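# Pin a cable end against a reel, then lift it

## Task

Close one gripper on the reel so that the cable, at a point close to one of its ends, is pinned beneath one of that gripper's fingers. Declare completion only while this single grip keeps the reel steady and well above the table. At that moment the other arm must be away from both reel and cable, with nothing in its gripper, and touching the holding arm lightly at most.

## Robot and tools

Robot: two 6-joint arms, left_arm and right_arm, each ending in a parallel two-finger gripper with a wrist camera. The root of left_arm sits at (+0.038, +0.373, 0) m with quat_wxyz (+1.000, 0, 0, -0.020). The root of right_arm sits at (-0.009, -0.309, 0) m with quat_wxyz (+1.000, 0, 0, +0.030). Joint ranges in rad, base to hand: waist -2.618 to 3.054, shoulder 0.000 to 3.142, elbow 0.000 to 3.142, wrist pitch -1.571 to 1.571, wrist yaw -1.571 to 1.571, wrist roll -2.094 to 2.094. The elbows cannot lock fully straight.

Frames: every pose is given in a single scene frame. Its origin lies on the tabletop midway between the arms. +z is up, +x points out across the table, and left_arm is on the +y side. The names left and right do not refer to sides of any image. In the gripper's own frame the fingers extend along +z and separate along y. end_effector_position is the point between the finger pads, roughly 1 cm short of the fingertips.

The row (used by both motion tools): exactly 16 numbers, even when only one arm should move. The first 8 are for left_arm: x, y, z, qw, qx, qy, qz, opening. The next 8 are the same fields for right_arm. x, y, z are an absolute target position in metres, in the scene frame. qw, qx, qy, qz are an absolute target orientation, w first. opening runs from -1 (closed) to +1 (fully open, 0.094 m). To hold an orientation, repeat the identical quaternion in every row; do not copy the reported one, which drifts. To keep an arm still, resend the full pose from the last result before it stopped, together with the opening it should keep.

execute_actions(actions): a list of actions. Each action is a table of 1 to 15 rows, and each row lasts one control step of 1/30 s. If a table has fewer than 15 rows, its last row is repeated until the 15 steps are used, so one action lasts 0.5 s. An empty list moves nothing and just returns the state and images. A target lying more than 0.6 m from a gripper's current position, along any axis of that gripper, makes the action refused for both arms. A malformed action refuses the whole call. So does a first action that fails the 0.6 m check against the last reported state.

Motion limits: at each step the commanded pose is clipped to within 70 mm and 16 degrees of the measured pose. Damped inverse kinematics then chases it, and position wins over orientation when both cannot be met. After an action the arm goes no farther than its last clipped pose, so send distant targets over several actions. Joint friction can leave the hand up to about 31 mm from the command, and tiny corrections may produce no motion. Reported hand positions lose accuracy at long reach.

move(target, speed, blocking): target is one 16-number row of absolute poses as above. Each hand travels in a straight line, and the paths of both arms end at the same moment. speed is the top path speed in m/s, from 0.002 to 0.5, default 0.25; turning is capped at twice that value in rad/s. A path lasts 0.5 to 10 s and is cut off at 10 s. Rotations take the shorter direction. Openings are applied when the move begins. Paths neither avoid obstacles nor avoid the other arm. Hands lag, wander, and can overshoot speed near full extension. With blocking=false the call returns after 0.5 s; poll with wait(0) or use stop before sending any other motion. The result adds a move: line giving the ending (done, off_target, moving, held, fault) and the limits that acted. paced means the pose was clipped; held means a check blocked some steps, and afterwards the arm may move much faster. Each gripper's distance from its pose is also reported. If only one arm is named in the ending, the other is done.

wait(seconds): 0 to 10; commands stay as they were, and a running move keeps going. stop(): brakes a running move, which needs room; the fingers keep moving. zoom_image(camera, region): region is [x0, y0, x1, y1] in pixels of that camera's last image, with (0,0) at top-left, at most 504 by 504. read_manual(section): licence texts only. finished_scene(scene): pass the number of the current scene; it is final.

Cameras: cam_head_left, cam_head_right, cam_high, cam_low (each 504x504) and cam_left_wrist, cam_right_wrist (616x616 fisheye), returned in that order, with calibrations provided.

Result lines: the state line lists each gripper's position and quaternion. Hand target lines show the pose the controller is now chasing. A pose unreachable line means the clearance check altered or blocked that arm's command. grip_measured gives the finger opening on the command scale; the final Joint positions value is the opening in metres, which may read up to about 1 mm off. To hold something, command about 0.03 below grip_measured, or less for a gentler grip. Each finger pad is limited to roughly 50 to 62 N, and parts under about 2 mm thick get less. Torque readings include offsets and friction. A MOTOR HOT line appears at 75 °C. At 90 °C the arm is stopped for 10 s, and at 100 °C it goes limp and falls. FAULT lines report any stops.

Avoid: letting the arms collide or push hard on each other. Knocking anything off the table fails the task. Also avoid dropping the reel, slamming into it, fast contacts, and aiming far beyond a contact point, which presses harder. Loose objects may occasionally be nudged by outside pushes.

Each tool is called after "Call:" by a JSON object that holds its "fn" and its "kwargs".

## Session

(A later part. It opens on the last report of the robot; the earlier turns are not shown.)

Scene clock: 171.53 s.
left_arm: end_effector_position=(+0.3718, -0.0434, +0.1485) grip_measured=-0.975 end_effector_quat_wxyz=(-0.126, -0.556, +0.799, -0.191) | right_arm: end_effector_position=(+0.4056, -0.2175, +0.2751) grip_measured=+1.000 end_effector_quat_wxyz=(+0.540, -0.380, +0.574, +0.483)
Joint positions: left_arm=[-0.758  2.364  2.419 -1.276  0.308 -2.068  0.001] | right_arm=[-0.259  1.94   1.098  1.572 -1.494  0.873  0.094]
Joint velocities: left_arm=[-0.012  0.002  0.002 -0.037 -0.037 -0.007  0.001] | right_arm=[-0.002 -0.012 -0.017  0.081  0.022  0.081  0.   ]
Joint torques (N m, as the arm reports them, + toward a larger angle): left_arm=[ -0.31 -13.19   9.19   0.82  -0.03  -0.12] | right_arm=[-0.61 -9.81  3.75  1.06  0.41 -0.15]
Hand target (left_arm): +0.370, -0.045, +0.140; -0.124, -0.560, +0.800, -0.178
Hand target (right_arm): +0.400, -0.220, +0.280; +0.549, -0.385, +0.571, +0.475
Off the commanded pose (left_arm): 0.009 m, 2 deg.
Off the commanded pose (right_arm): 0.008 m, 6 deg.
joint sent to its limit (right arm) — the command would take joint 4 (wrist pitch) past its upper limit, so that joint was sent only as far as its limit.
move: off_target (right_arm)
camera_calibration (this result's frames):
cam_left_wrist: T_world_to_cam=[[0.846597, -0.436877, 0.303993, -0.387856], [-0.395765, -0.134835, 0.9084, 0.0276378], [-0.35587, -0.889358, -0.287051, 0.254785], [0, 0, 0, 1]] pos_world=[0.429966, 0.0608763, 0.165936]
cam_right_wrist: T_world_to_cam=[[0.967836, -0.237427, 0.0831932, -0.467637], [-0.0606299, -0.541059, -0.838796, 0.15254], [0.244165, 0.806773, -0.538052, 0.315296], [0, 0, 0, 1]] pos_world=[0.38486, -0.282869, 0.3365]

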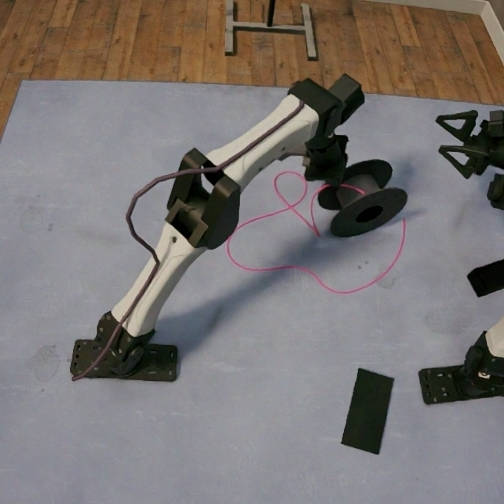

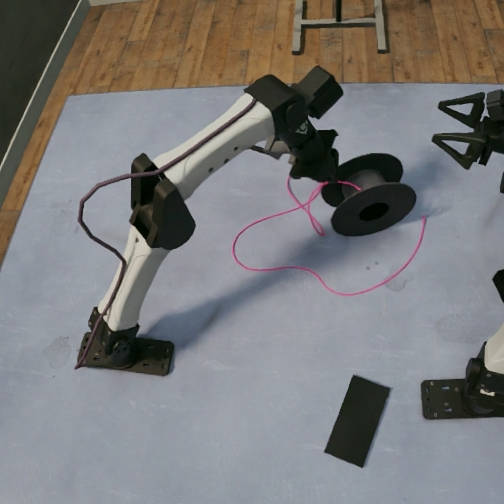

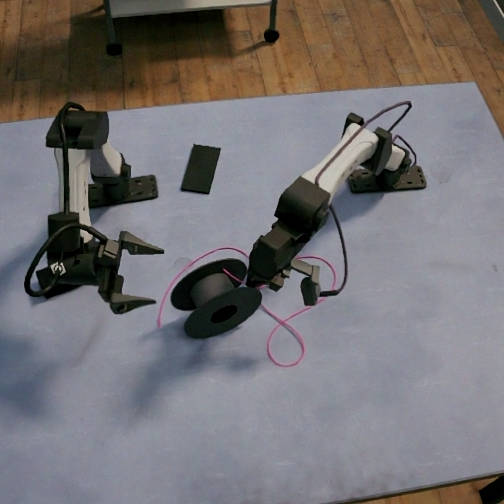

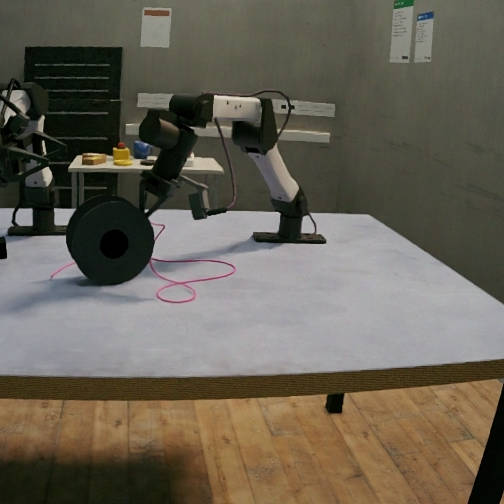

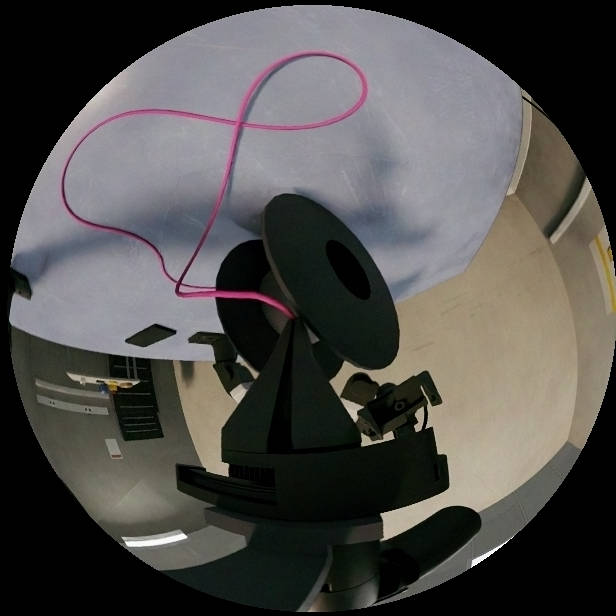

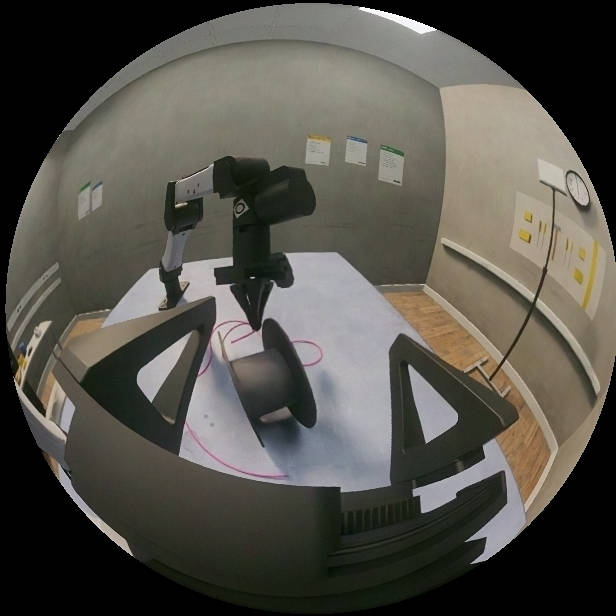

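Call:
{"fn": "move", "kwargs": {"target": [0.37,-0.045,0.14,0.124,0.56,-0.80,0.177,-1,0.36,-0.28,0.30,0.7,0,0.7,0,0.5], "speed": 0.3}}

Call:
{"fn": "move", "kwargs": {"target": [0.37,-0.045,0.14,0.124,0.56,-0.80,0.177,-1,0.30,-0.26,0.26,0.2,0,0.98,0,0.5], "speed": 0.3}}

Call:
{"fn": "move", "kwargs": {"target": [0.37,-0.045,0.14,0.124,0.56,-0.80,0.177,-1,0.345,-0.135,0.24,-0.124,0.56,0.80,0.177,0.5], "speed": 0.2}}

Scene clock: 190.83 s.
left_arm: end_effector_position=(+0.3708, -0.0424, +0.1482) grip_measured=-0.975 end_effector_quat_wxyz=(-0.126, -0.557, +0.799, -0.188) | right_arm: end_effector_position=(+0.3624, -0.2838, +0.3069) grip_measured=+0.502 end_effector_quat_wxyz=(+0.707, +0.004, +0.708, +0.000)
Joint positions: left_arm=[-0.758  2.364  2.42  -1.283  0.308 -2.068  0.001] | right_arm=[0.069 0.995 0.645 0.349 0.133 0.005 0.071]
Joint velocities: left_arm=[-0.012  0.002 -0.007 -0.081  0.037 -0.066 -0.001] | right_arm=[-0.002  0.012 -0.002 -0.051  0.037  0.007  0.001]
Joint torques (N m, as the arm reports them, + toward a larger angle): left_arm=[ -0.39 -12.98   9.68   0.79  -0.03  -0.13] | right_arm=[ 1.08 -2.96  6.    2.26  0.09 -0.1 ]
Hand target (left_arm): +0.370, -0.045, +0.140; -0.124, -0.560, +0.800, -0.178
Hand target (right_arm): +0.359, -0.281, +0.305; +0.707, +0.001, +0.707, -0.001
Off the commanded pose (left_arm): 0.009 m, 1 deg.
Off the commanded pose (right_arm): 0.008 m, 0 deg.
move: done
camera_calibration (this result's frames):
cam_left_wrist: T_world_to_cam=[[0.848081, -0.437902, 0.298329, -0.386231], [-0.39169, -0.138938, 0.909547, 0.0258077], [-0.356843, -0.888222, -0.289352, 0.255998], [0, 0, 0, 1]] pos_world=[0.429015, 0.0618373, 0.165824]
cam_right_wrist: T_world_to_cam=[[0.0156397, -0.975295, 0.220353, -0.350658], [-0.582849, -0.187958, -0.790543, 0.415448], [0.81243, -0.116069, -0.571389, -0.0611317], [0, 0, 0, 1]] pos_world=[0.297293, -0.271003, 0.370768]

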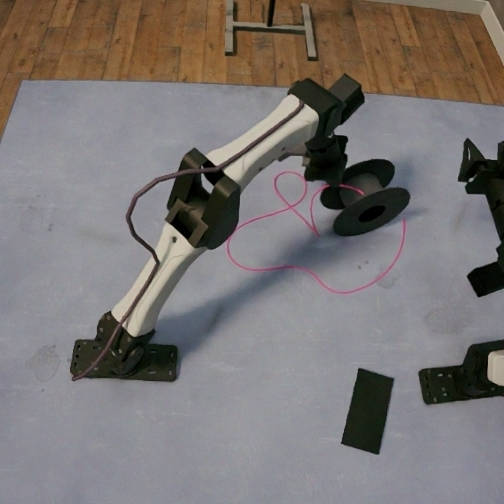

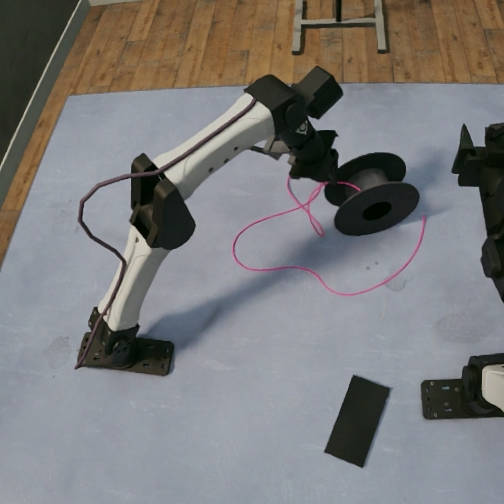

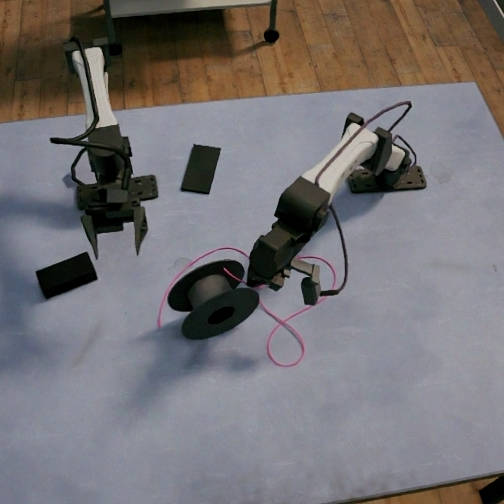

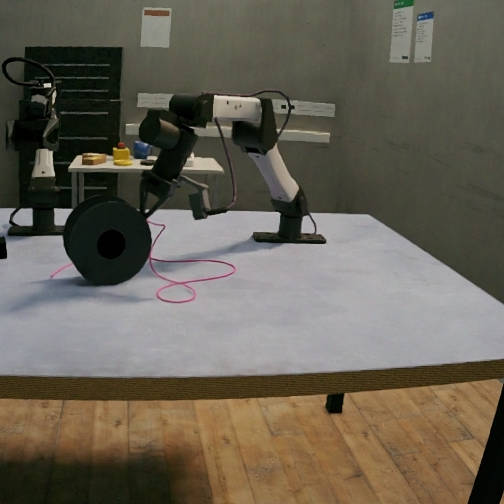

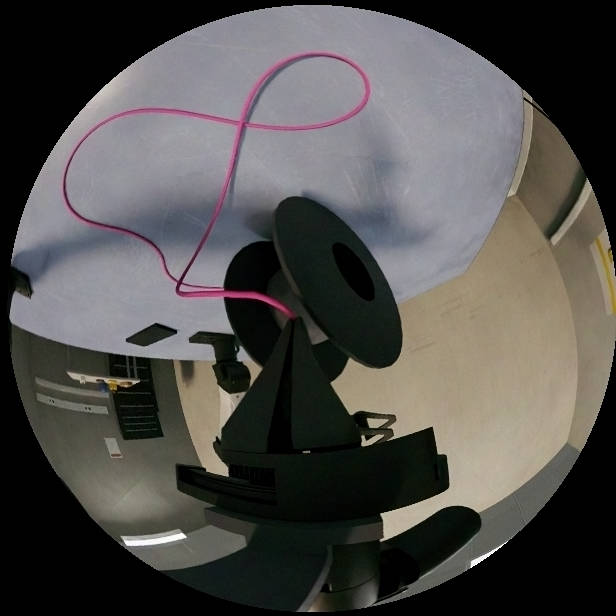

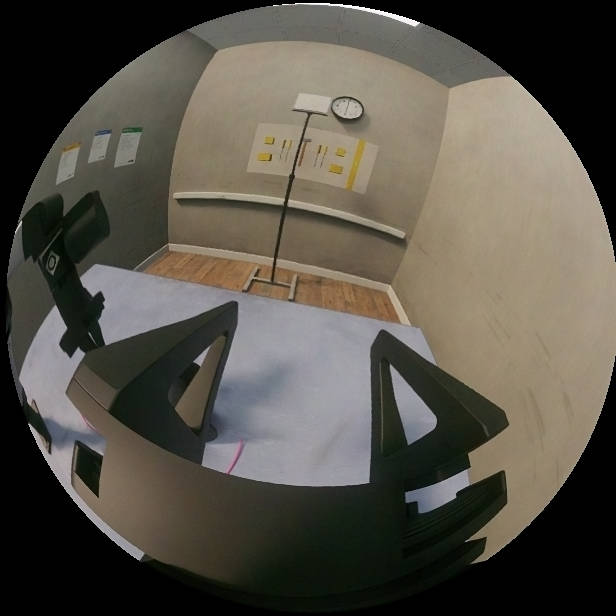

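Scene clock: 193.43 s.
left_arm: end_effector_position=(+0.3708, -0.0423, +0.1482) grip_measured=-0.975 end_effector_quat_wxyz=(-0.126, -0.557, +0.799, -0.188) | right_arm: end_effector_position=(+0.3012, -0.2657, +0.2505) grip_measured=+0.502 end_effector_quat_wxyz=(+0.195, +0.000, +0.981, -0.011)
Joint positions: left_arm=[-0.758  2.364  2.42  -1.284  0.308 -2.068  0.001] | right_arm=[ 0.129  1.458  1.635 -1.365  0.093  0.171  0.071]
Joint velocities: left_arm=[ 0.002  0.002  0.012 -0.022 -0.037 -0.022 -0.   ] | right_arm=[ 0.007 -0.012  0.002  0.022 -0.022  0.022  0.001]
Joint torques (N m, as the arm reports them, + toward a larger angle): left_arm=[ -0.32 -12.88   9.7    0.8   -0.02  -0.14] | right_arm=[ 1.21 -3.87  7.53  1.17 -0.01 -0.03]
Hand target (left_arm): +0.370, -0.045, +0.140; -0.124, -0.560, +0.800, -0.178
Hand target (right_arm): +0.304, -0.259, +0.256; +0.201, -0.004, +0.980, -0.004
Off the commanded pose (left_arm): 0.009 m, 1 deg.
Off the commanded pose (right_arm): 0.011 m, 1 deg.
move: off_target (right_arm)
camera_calibration (this result's frames):
cam_left_wrist: T_world_to_cam=[[0.848161, -0.437984, 0.297983, -0.386127], [-0.391448, -0.139186, 0.909613, 0.0257104], [-0.35692, -0.888143, -0.2895, 0.256076], [0, 0, 0, 1]] pos_world=[0.42896, 0.0618936, 0.165807]
cam_right_wrist: T_world_to_cam=[[0.211536, -0.97338, 0.08823, -0.345033], [-0.953304, -0.185576, 0.238272, 0.193105], [-0.215555, -0.134513, -0.967183, 0.362324], [0, 0, 0, 1]] pos_world=[0.335175, -0.251275, 0.334864]

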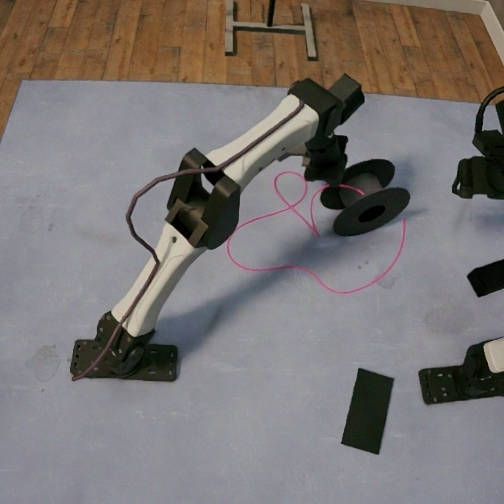

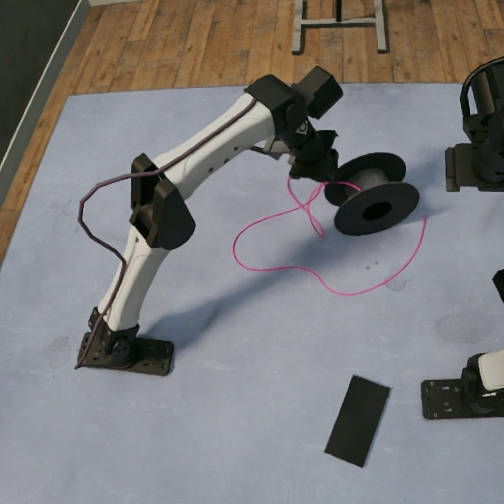

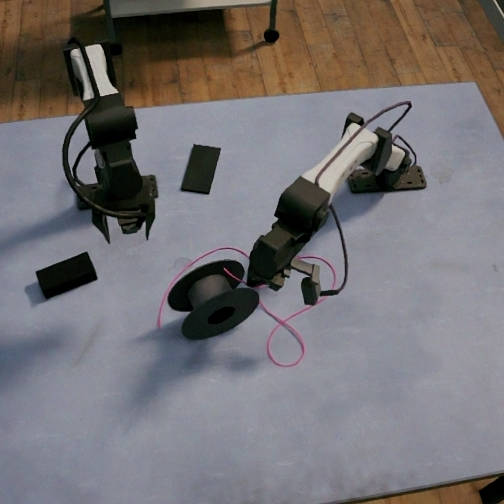

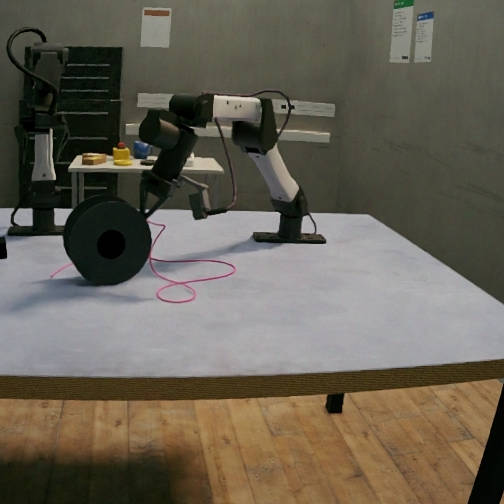

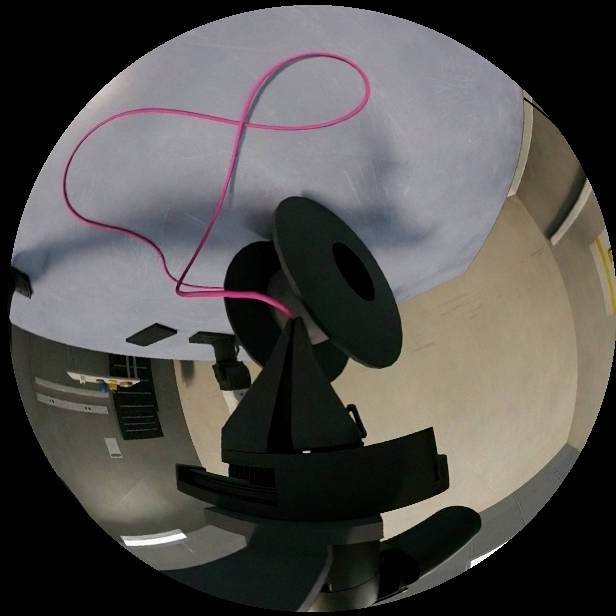

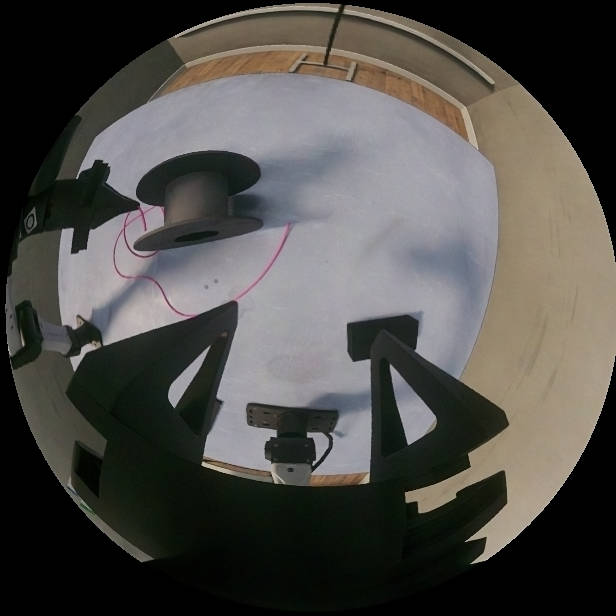

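Scene clock: 197.50 s.
left_arm: end_effector_position=(+0.3708, -0.0423, +0.1482) grip_measured=-0.975 end_effector_quat_wxyz=(-0.126, -0.557, +0.799, -0.188) | right_arm: end_effector_position=(+0.3430, -0.1412, +0.2312) grip_measured=+0.502 end_effector_quat_wxyz=(-0.108, +0.567, +0.794, +0.193)
Joint positions: left_arm=[-0.758  2.364  2.42  -1.284  0.308 -2.068  0.001] | right_arm=[ 0.207  1.922  2.079 -1.554 -0.412  1.544  0.071]
Joint velocities: left_arm=[ 0.002 -0.007  0.007 -0.037 -0.037 -0.022  0.001] | right_arm=[-0.022 -0.002 -0.007 -0.007  0.007 -0.022 -0.   ]
Joint torques (N m, as the arm reports them, + toward a larger angle): left_arm=[ -0.34 -12.92   9.69   0.79  -0.04  -0.12] | right_arm=[ 1.14 -7.62  7.28  0.63 -0.3  -0.01]
Hand target (left_arm): +0.370, -0.045, +0.140; -0.124, -0.560, +0.800, -0.178
Hand target (right_arm): +0.344, -0.134, +0.237; -0.108, +0.562, +0.795, +0.201
Off the commanded pose (left_arm): 0.009 m, 1 deg.
Off the commanded pose (right_arm): 0.011 m, 3 deg.
joint sent to its limit (right arm) — the command would take joint 4 (wrist pitch) past its lower limit, so that joint was sent only as far as its limit.
move: off_target (right_arm)
camera_calibration (this result's frames):
cam_left_wrist: T_world_to_cam=[[0.848161, -0.437984, 0.297983, -0.386127], [-0.391448, -0.139186, 0.909613, 0.0257104], [-0.35692, -0.888143, -0.2895, 0.256076], [0, 0, 0, 1]] pos_world=[0.42896, 0.0618936, 0.165807]
cam_right_wrist: T_world_to_cam=[[-0.840834, -0.460001, -0.285303, 0.288852], [-0.475133, 0.374711, 0.796141, 0.0467556], [-0.259319, 0.804979, -0.533631, 0.416812], [0, 0, 0, 1]] pos_world=[0.37318, -0.220173, 0.26761]

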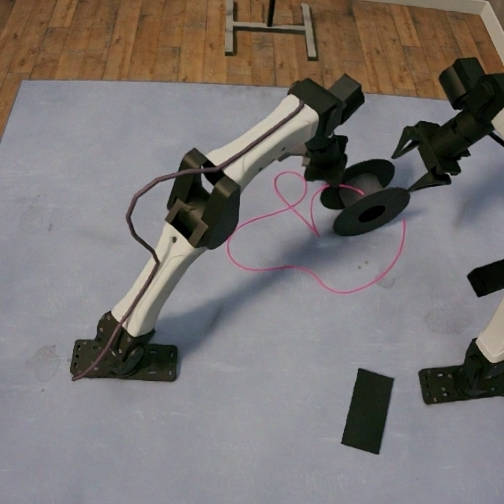

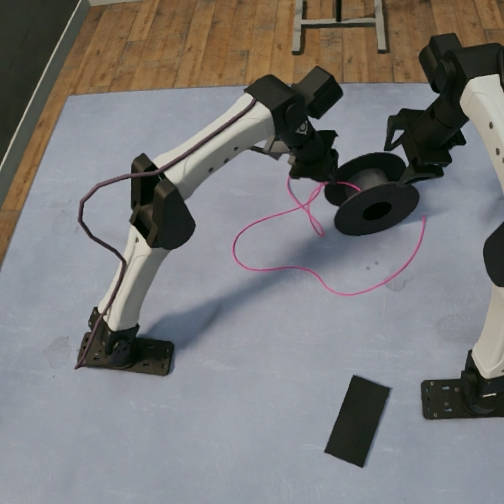

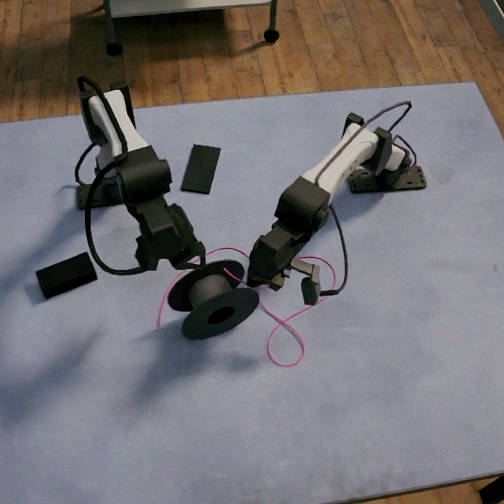

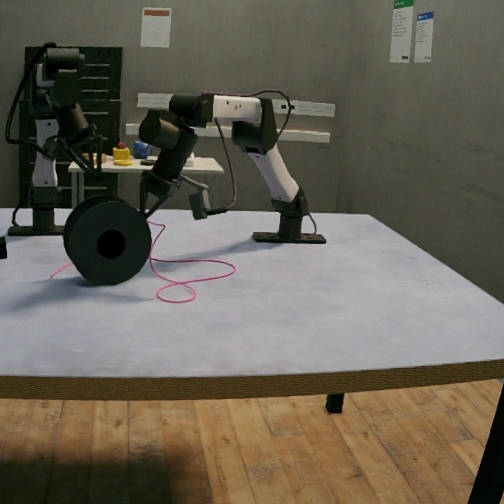

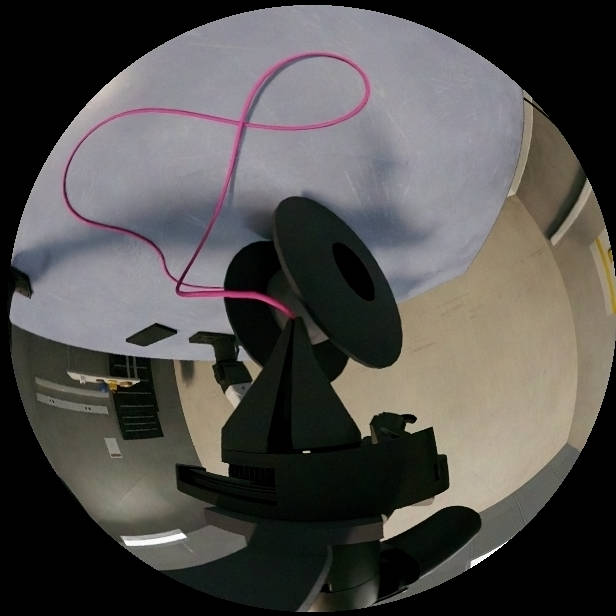

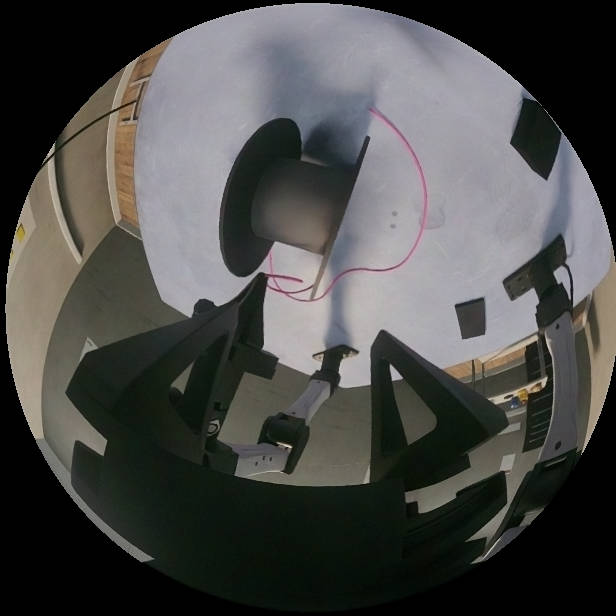

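Call:
{"fn": "move", "kwargs": {"target": [0.358,-0.062,0.14,0.124,0.56,-0.80,0.177,-1,0.338,-0.108,0.20,-0.124,0.56,0.80,0.177,0.4], "speed": 0.03}}

Call:
{"fn": "zoom_image", "kwargs": {"camera": "cam_head_right", "region": [290,110,450,250]}}

Scene clock: 215.70 s.
left_arm: end_effector_position=(+0.3597, -0.0603, +0.1490) grip_measured=-0.975 end_effector_quat_wxyz=(-0.129, -0.544, +0.807, -0.189) | right_arm: end_effector_position=(+0.3387, -0.1114, +0.2068) grip_measured=+0.402 end_effector_quat_wxyz=(-0.122, +0.561, +0.798, +0.184)
Joint positions: left_arm=[-0.797  2.411  2.505 -1.312  0.305 -2.078  0.001] | right_arm=[ 0.283  1.932  1.992 -1.46  -0.413  1.603  0.066]
Joint velocities: left_arm=[-0.007 -0.012  0.002 -0.037 -0.081 -0.037 -0.001] | right_arm=[ 0.007 -0.002 -0.007 -0.007 -0.007 -0.007  0.   ]
Joint torques (N m, as the arm reports them, + toward a larger angle): left_arm=[ -0.35 -13.51   9.07   0.79  -0.04  -0.12] | right_arm=[ 1.04 -7.79  4.25  0.82 -0.14 -0.04]
Hand target (left_arm): +0.358, -0.062, +0.140; -0.127, -0.548, +0.808, -0.177
Hand target (right_arm): +0.338, -0.107, +0.200; -0.124, +0.560, +0.800, +0.178
Off the commanded pose (left_arm): 0.009 m, 2 deg.
Off the commanded pose (right_arm): 0.008 m, 1 deg.
joint sent to its limit (left arm) — the command would take joint 6 (wrist roll) past its lower limit, so that joint was sent only as far as its limit.
move: done
camera_calibration (this result's frames):
cam_left_wrist: T_world_to_cam=[[0.833905, -0.460922, 0.303568, -0.381996], [-0.398639, -0.122629, 0.908872, 0.0218035], [-0.381692, -0.878927, -0.286003, 0.245334], [0, 0, 0, 1]] pos_world=[0.420882, 0.0422339, 0.166311]
cam_right_wrist: T_world_to_cam=[[-0.83838, -0.478695, -0.260712, 0.283964], [-0.459338, 0.362927, 0.810736, 0.043322], [-0.293476, 0.79946, -0.524153, 0.387724], [0, 0, 0, 1]] pos_world=[0.371757, -0.18976, 0.242137]

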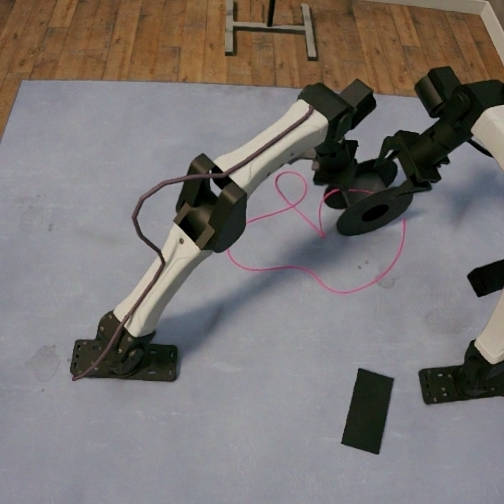

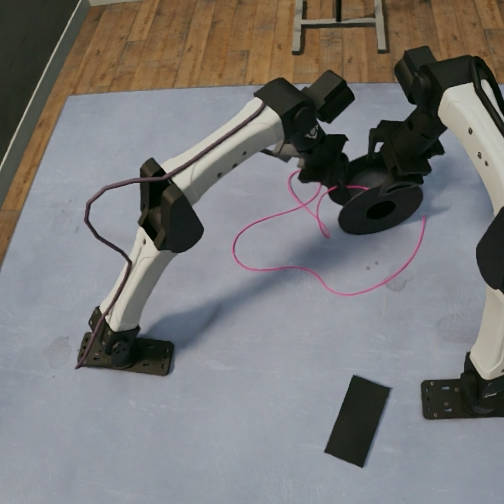

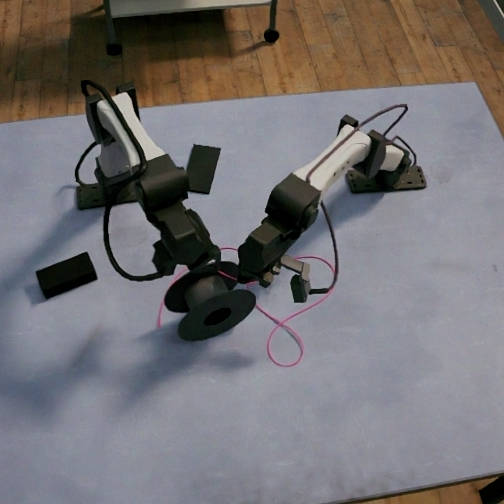

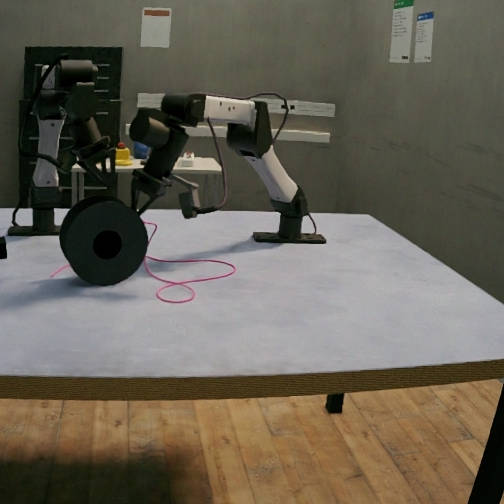

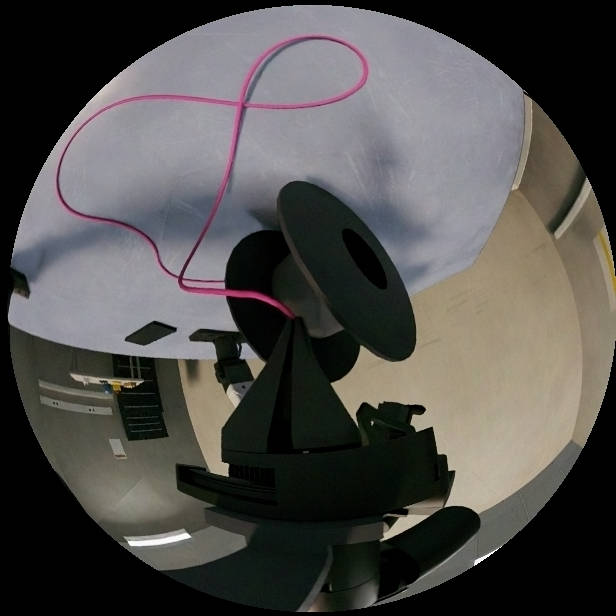

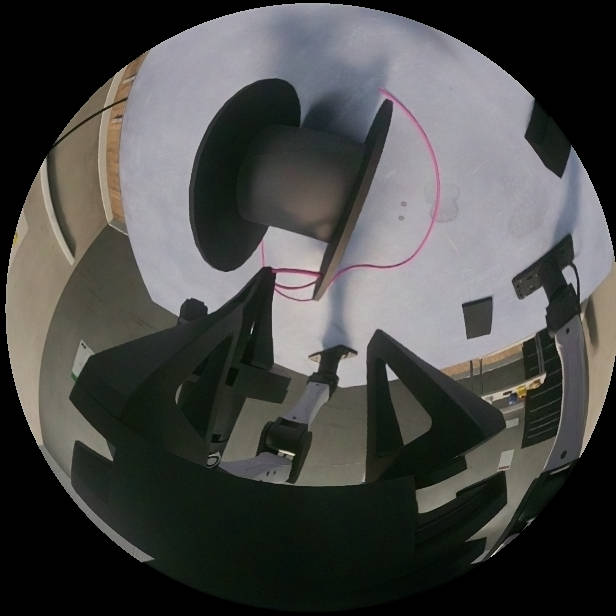

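Region (290, 110, 450, 250) of cam_head_right's 504x504 image, scaled by 3.150, with more detail than that image has; it fills the top 441 rows of this view, and the rest is white.

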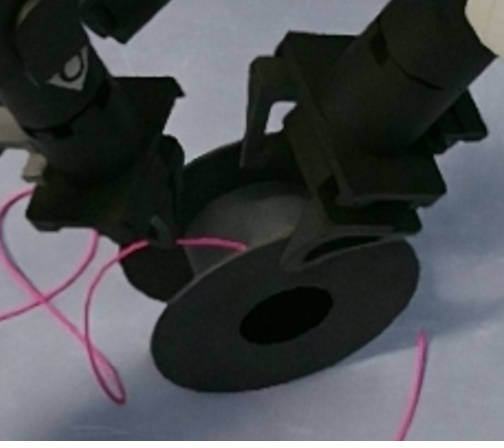

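Call:
{"fn": "move", "kwargs": {"target": [0.358,-0.062,0.14,0.124,0.56,-0.80,0.177,-1,0.336,-0.092,0.158,-0.124,0.56,0.80,0.177,0.2], "speed": 0.03}}

Call:
{"fn": "zoom_image", "kwargs": {"camera": "cam_head_right", "region": [290,110,450,250]}}

Scene clock: 223.40 s.
left_arm: end_effector_position=(+0.3596, -0.0600, +0.1490) grip_measured=-0.975 end_effector_quat_wxyz=(-0.129, -0.545, +0.807, -0.188) | right_arm: end_effector_position=(+0.3386, -0.0947, +0.1574) grip_measured=+0.202 end_effector_quat_wxyz=(-0.130, +0.563, +0.797, +0.175)
Joint positions: left_arm=[-0.797  2.411  2.505 -1.314  0.305 -2.078  0.001] | right_arm=[ 0.324  1.932  1.794 -1.268 -0.409  1.648  0.056]
Joint velocities: left_arm=[-0.002  0.022 -0.007 -0.022 -0.022 -0.007  0.001] | right_arm=[ 0.002 -0.007 -0.002 -0.022  0.037 -0.081  0.   ]
Joint torques (N m, as the arm reports them, + toward a larger angle): left_arm=[ -0.35 -13.25   9.25   0.8   -0.04  -0.15] | right_arm=[ 1.15 -9.62  4.46  0.77 -0.13 -0.02]
Hand target (left_arm): +0.358, -0.062, +0.140; -0.126, -0.548, +0.808, -0.177
Hand target (right_arm): +0.336, -0.092, +0.158; -0.124, +0.560, +0.800, +0.177
Off the commanded pose (left_arm): 0.009 m, 2 deg.
Off the commanded pose (right_arm): 0.004 m, 1 deg.
joint sent to its limit (left arm) — the command would take joint 6 (wrist roll) past its lower limit, so that joint was sent only as far as its limit.
move: done
camera_calibration (this result's frames):
cam_left_wrist: T_world_to_cam=[[0.834175, -0.461191, 0.302416, -0.381632], [-0.398161, -0.1242, 0.908869, 0.0215867], [-0.381602, -0.878565, -0.287233, 0.245737], [0, 0, 0, 1]] pos_world=[0.420716, 0.0425723, 0.166376]
cam_right_wrist: T_world_to_cam=[[-0.844021, -0.480226, -0.23877, 0.277348], [-0.440714, 0.367346, 0.819041, 0.0700323], [-0.305614, 0.796517, -0.52169, 0.351936], [0, 0, 0, 1]] pos_world=[0.372508, -0.17286, 0.192464]

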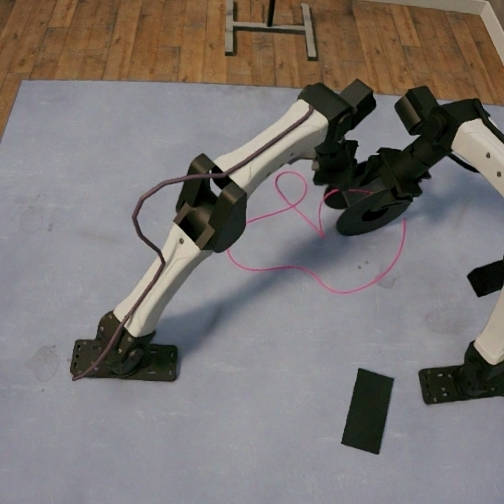

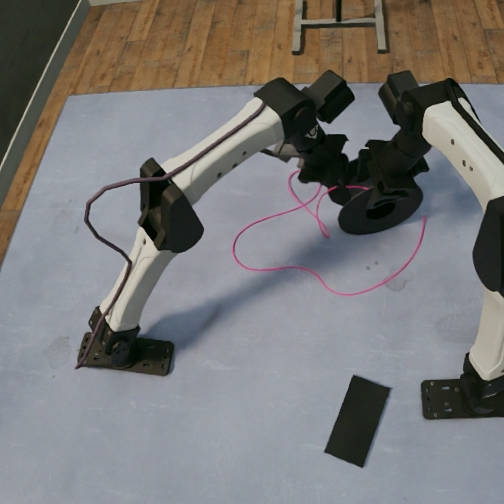

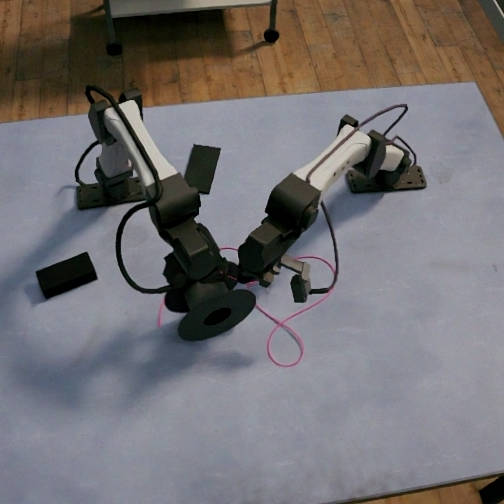

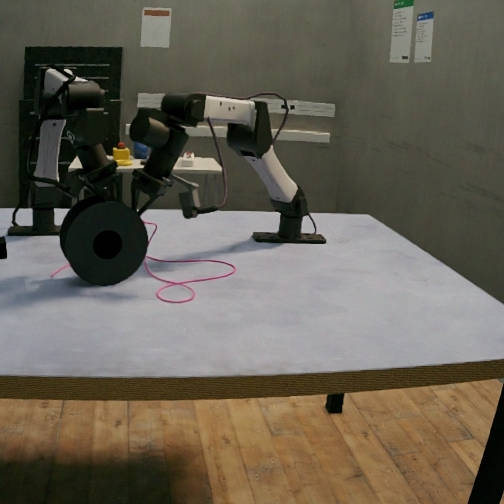

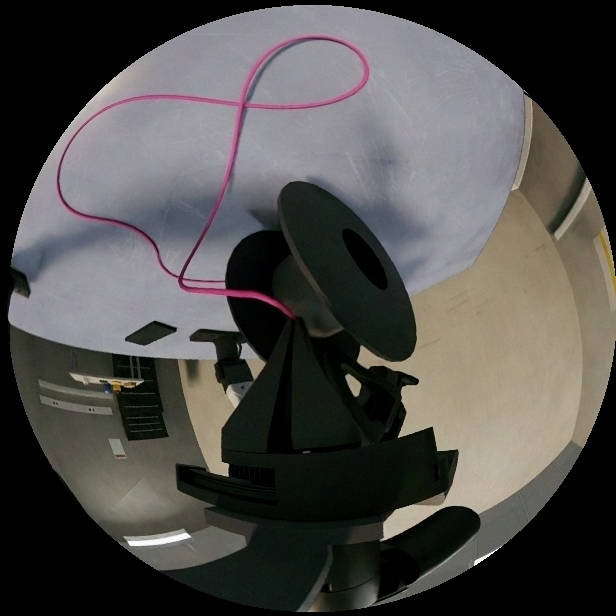

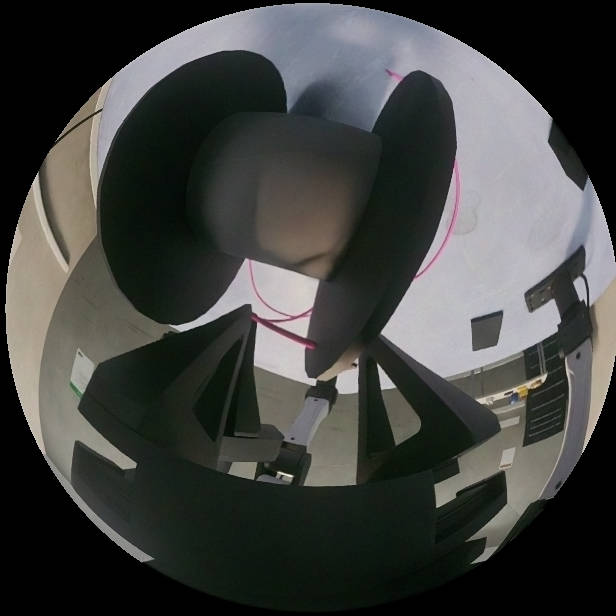

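Region (290, 110, 450, 250) of cam_head_right's 504x504 image, scaled by 3.150, with more detail than that image has; it fills the top 441 rows of this view, and the rest is white.

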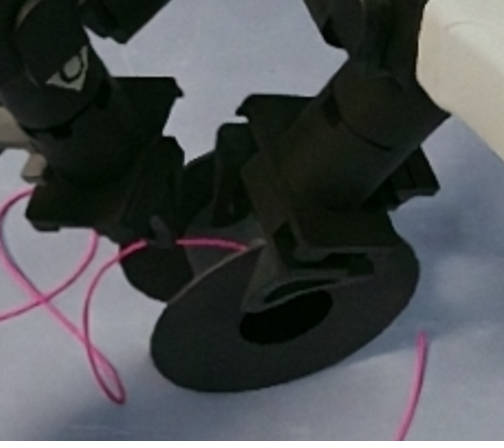

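Call:
{"fn": "move", "kwargs": {"target": [0.358,-0.062,0.14,0.124,0.56,-0.80,0.177,-1,0.324,-0.074,0.156,-0.124,0.56,0.80,0.177,0.0], "speed": 0.02}}

Call:
{"fn": "zoom_image", "kwargs": {"camera": "cam_head_left", "region": [290,110,450,250]}}

Scene clock: 232.77 s.
left_arm: end_effector_position=(+0.3584, -0.0582, +0.1481) grip_measured=-0.975 end_effector_quat_wxyz=(-0.129, -0.546, +0.807, -0.184) | right_arm: end_effector_position=(+0.3283, -0.0770, +0.1531) grip_measured=+0.002 end_effector_quat_wxyz=(-0.128, +0.564, +0.797, +0.173)
Joint positions: left_arm=[-0.797  2.411  2.505 -1.323  0.303 -2.078  0.001] | right_arm=[ 0.38   1.916  1.754 -1.224 -0.395  1.708  0.047]
Joint velocities: left_arm=[-0.007 -0.007 -0.002  0.007 -0.022 -0.007  0.   ] | right_arm=[ 0.012 -0.012  0.002 -0.022 -0.022 -0.095 -0.   ]
Joint torques (N m, as the arm reports them, + toward a larger angle): left_arm=[ -0.25 -13.23   9.33   0.85  -0.05  -0.15] | right_arm=[  1.22 -10.06   4.55   0.79  -0.19  -0.07]
Hand target (left_arm): +0.358, -0.062, +0.140; -0.126, -0.548, +0.808, -0.177
Hand target (right_arm): +0.324, -0.074, +0.156; -0.124, +0.560, +0.800, +0.177
Off the commanded pose (left_arm): 0.009 m, 2 deg.
Off the commanded pose (right_arm): 0.006 m, 1 deg.
joint sent to its limit (left arm) — the command would take joint 6 (wrist roll) past its lower limit, so that joint was sent only as far as its limit.
move: done
camera_calibration (this result's frames):
cam_left_wrist: T_world_to_cam=[[0.835907, -0.463039, 0.29471, -0.379247], [-0.393713, -0.13173, 0.909746, 0.019946], [-0.382426, -0.876494, -0.292418, 0.247755], [0, 0, 0, 1]] pos_world=[0.419616, 0.0441773, 0.16607]
cam_right_wrist: T_world_to_cam=[[-0.844786, -0.480229, -0.236042, 0.275964], [-0.439802, 0.371855, 0.817495, 0.0627814], [-0.304811, 0.79442, -0.525344, 0.332574], [0, 0, 0, 1]] pos_world=[0.362115, -0.155023, 0.188531]

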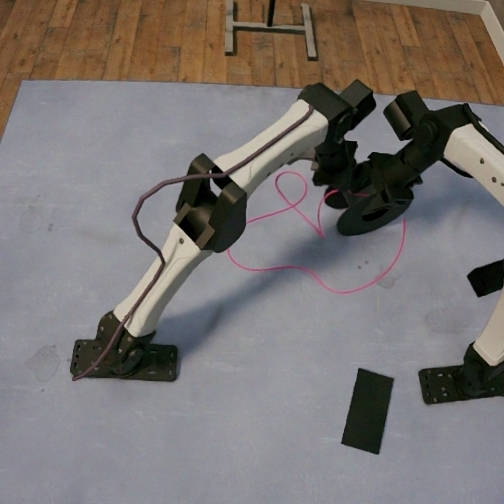

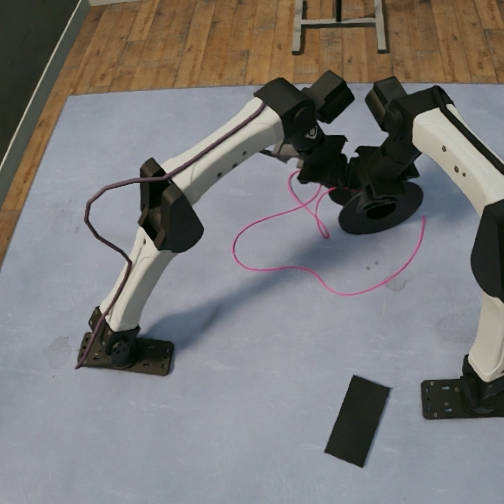

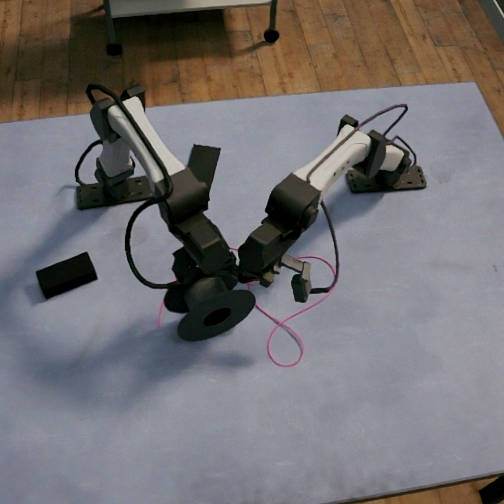

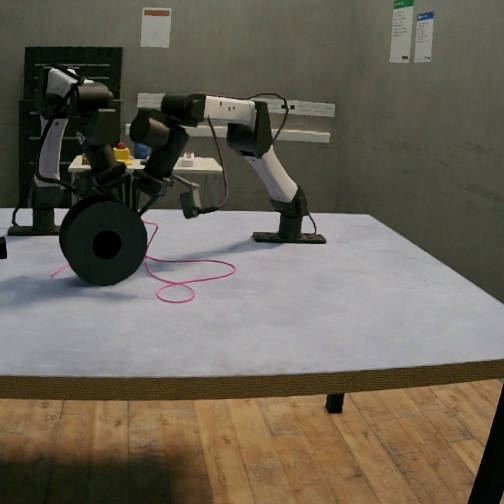

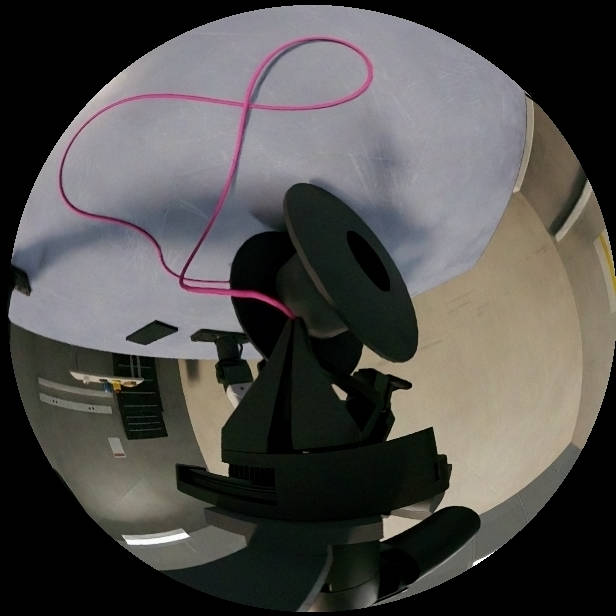

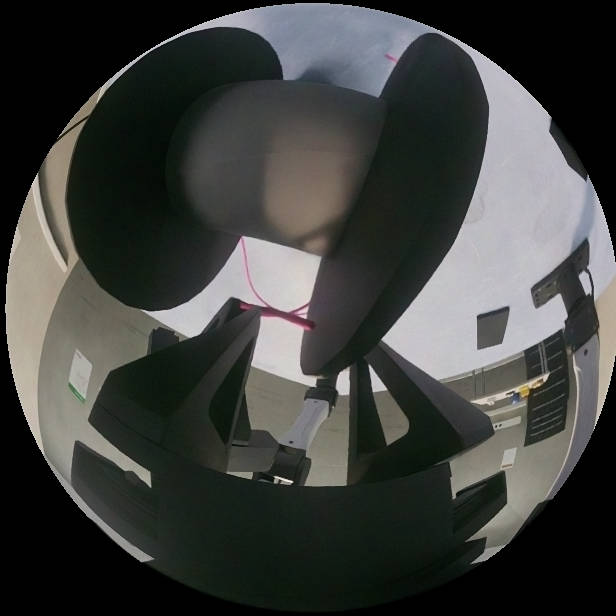

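Region (290, 110, 450, 250) of cam_head_left's 504x504 image, scaled by 3.150, with more detail than that image has; it fills the top 441 rows of this view, and the rest is white.

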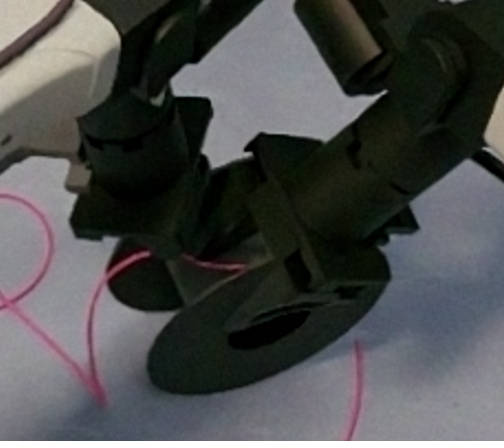

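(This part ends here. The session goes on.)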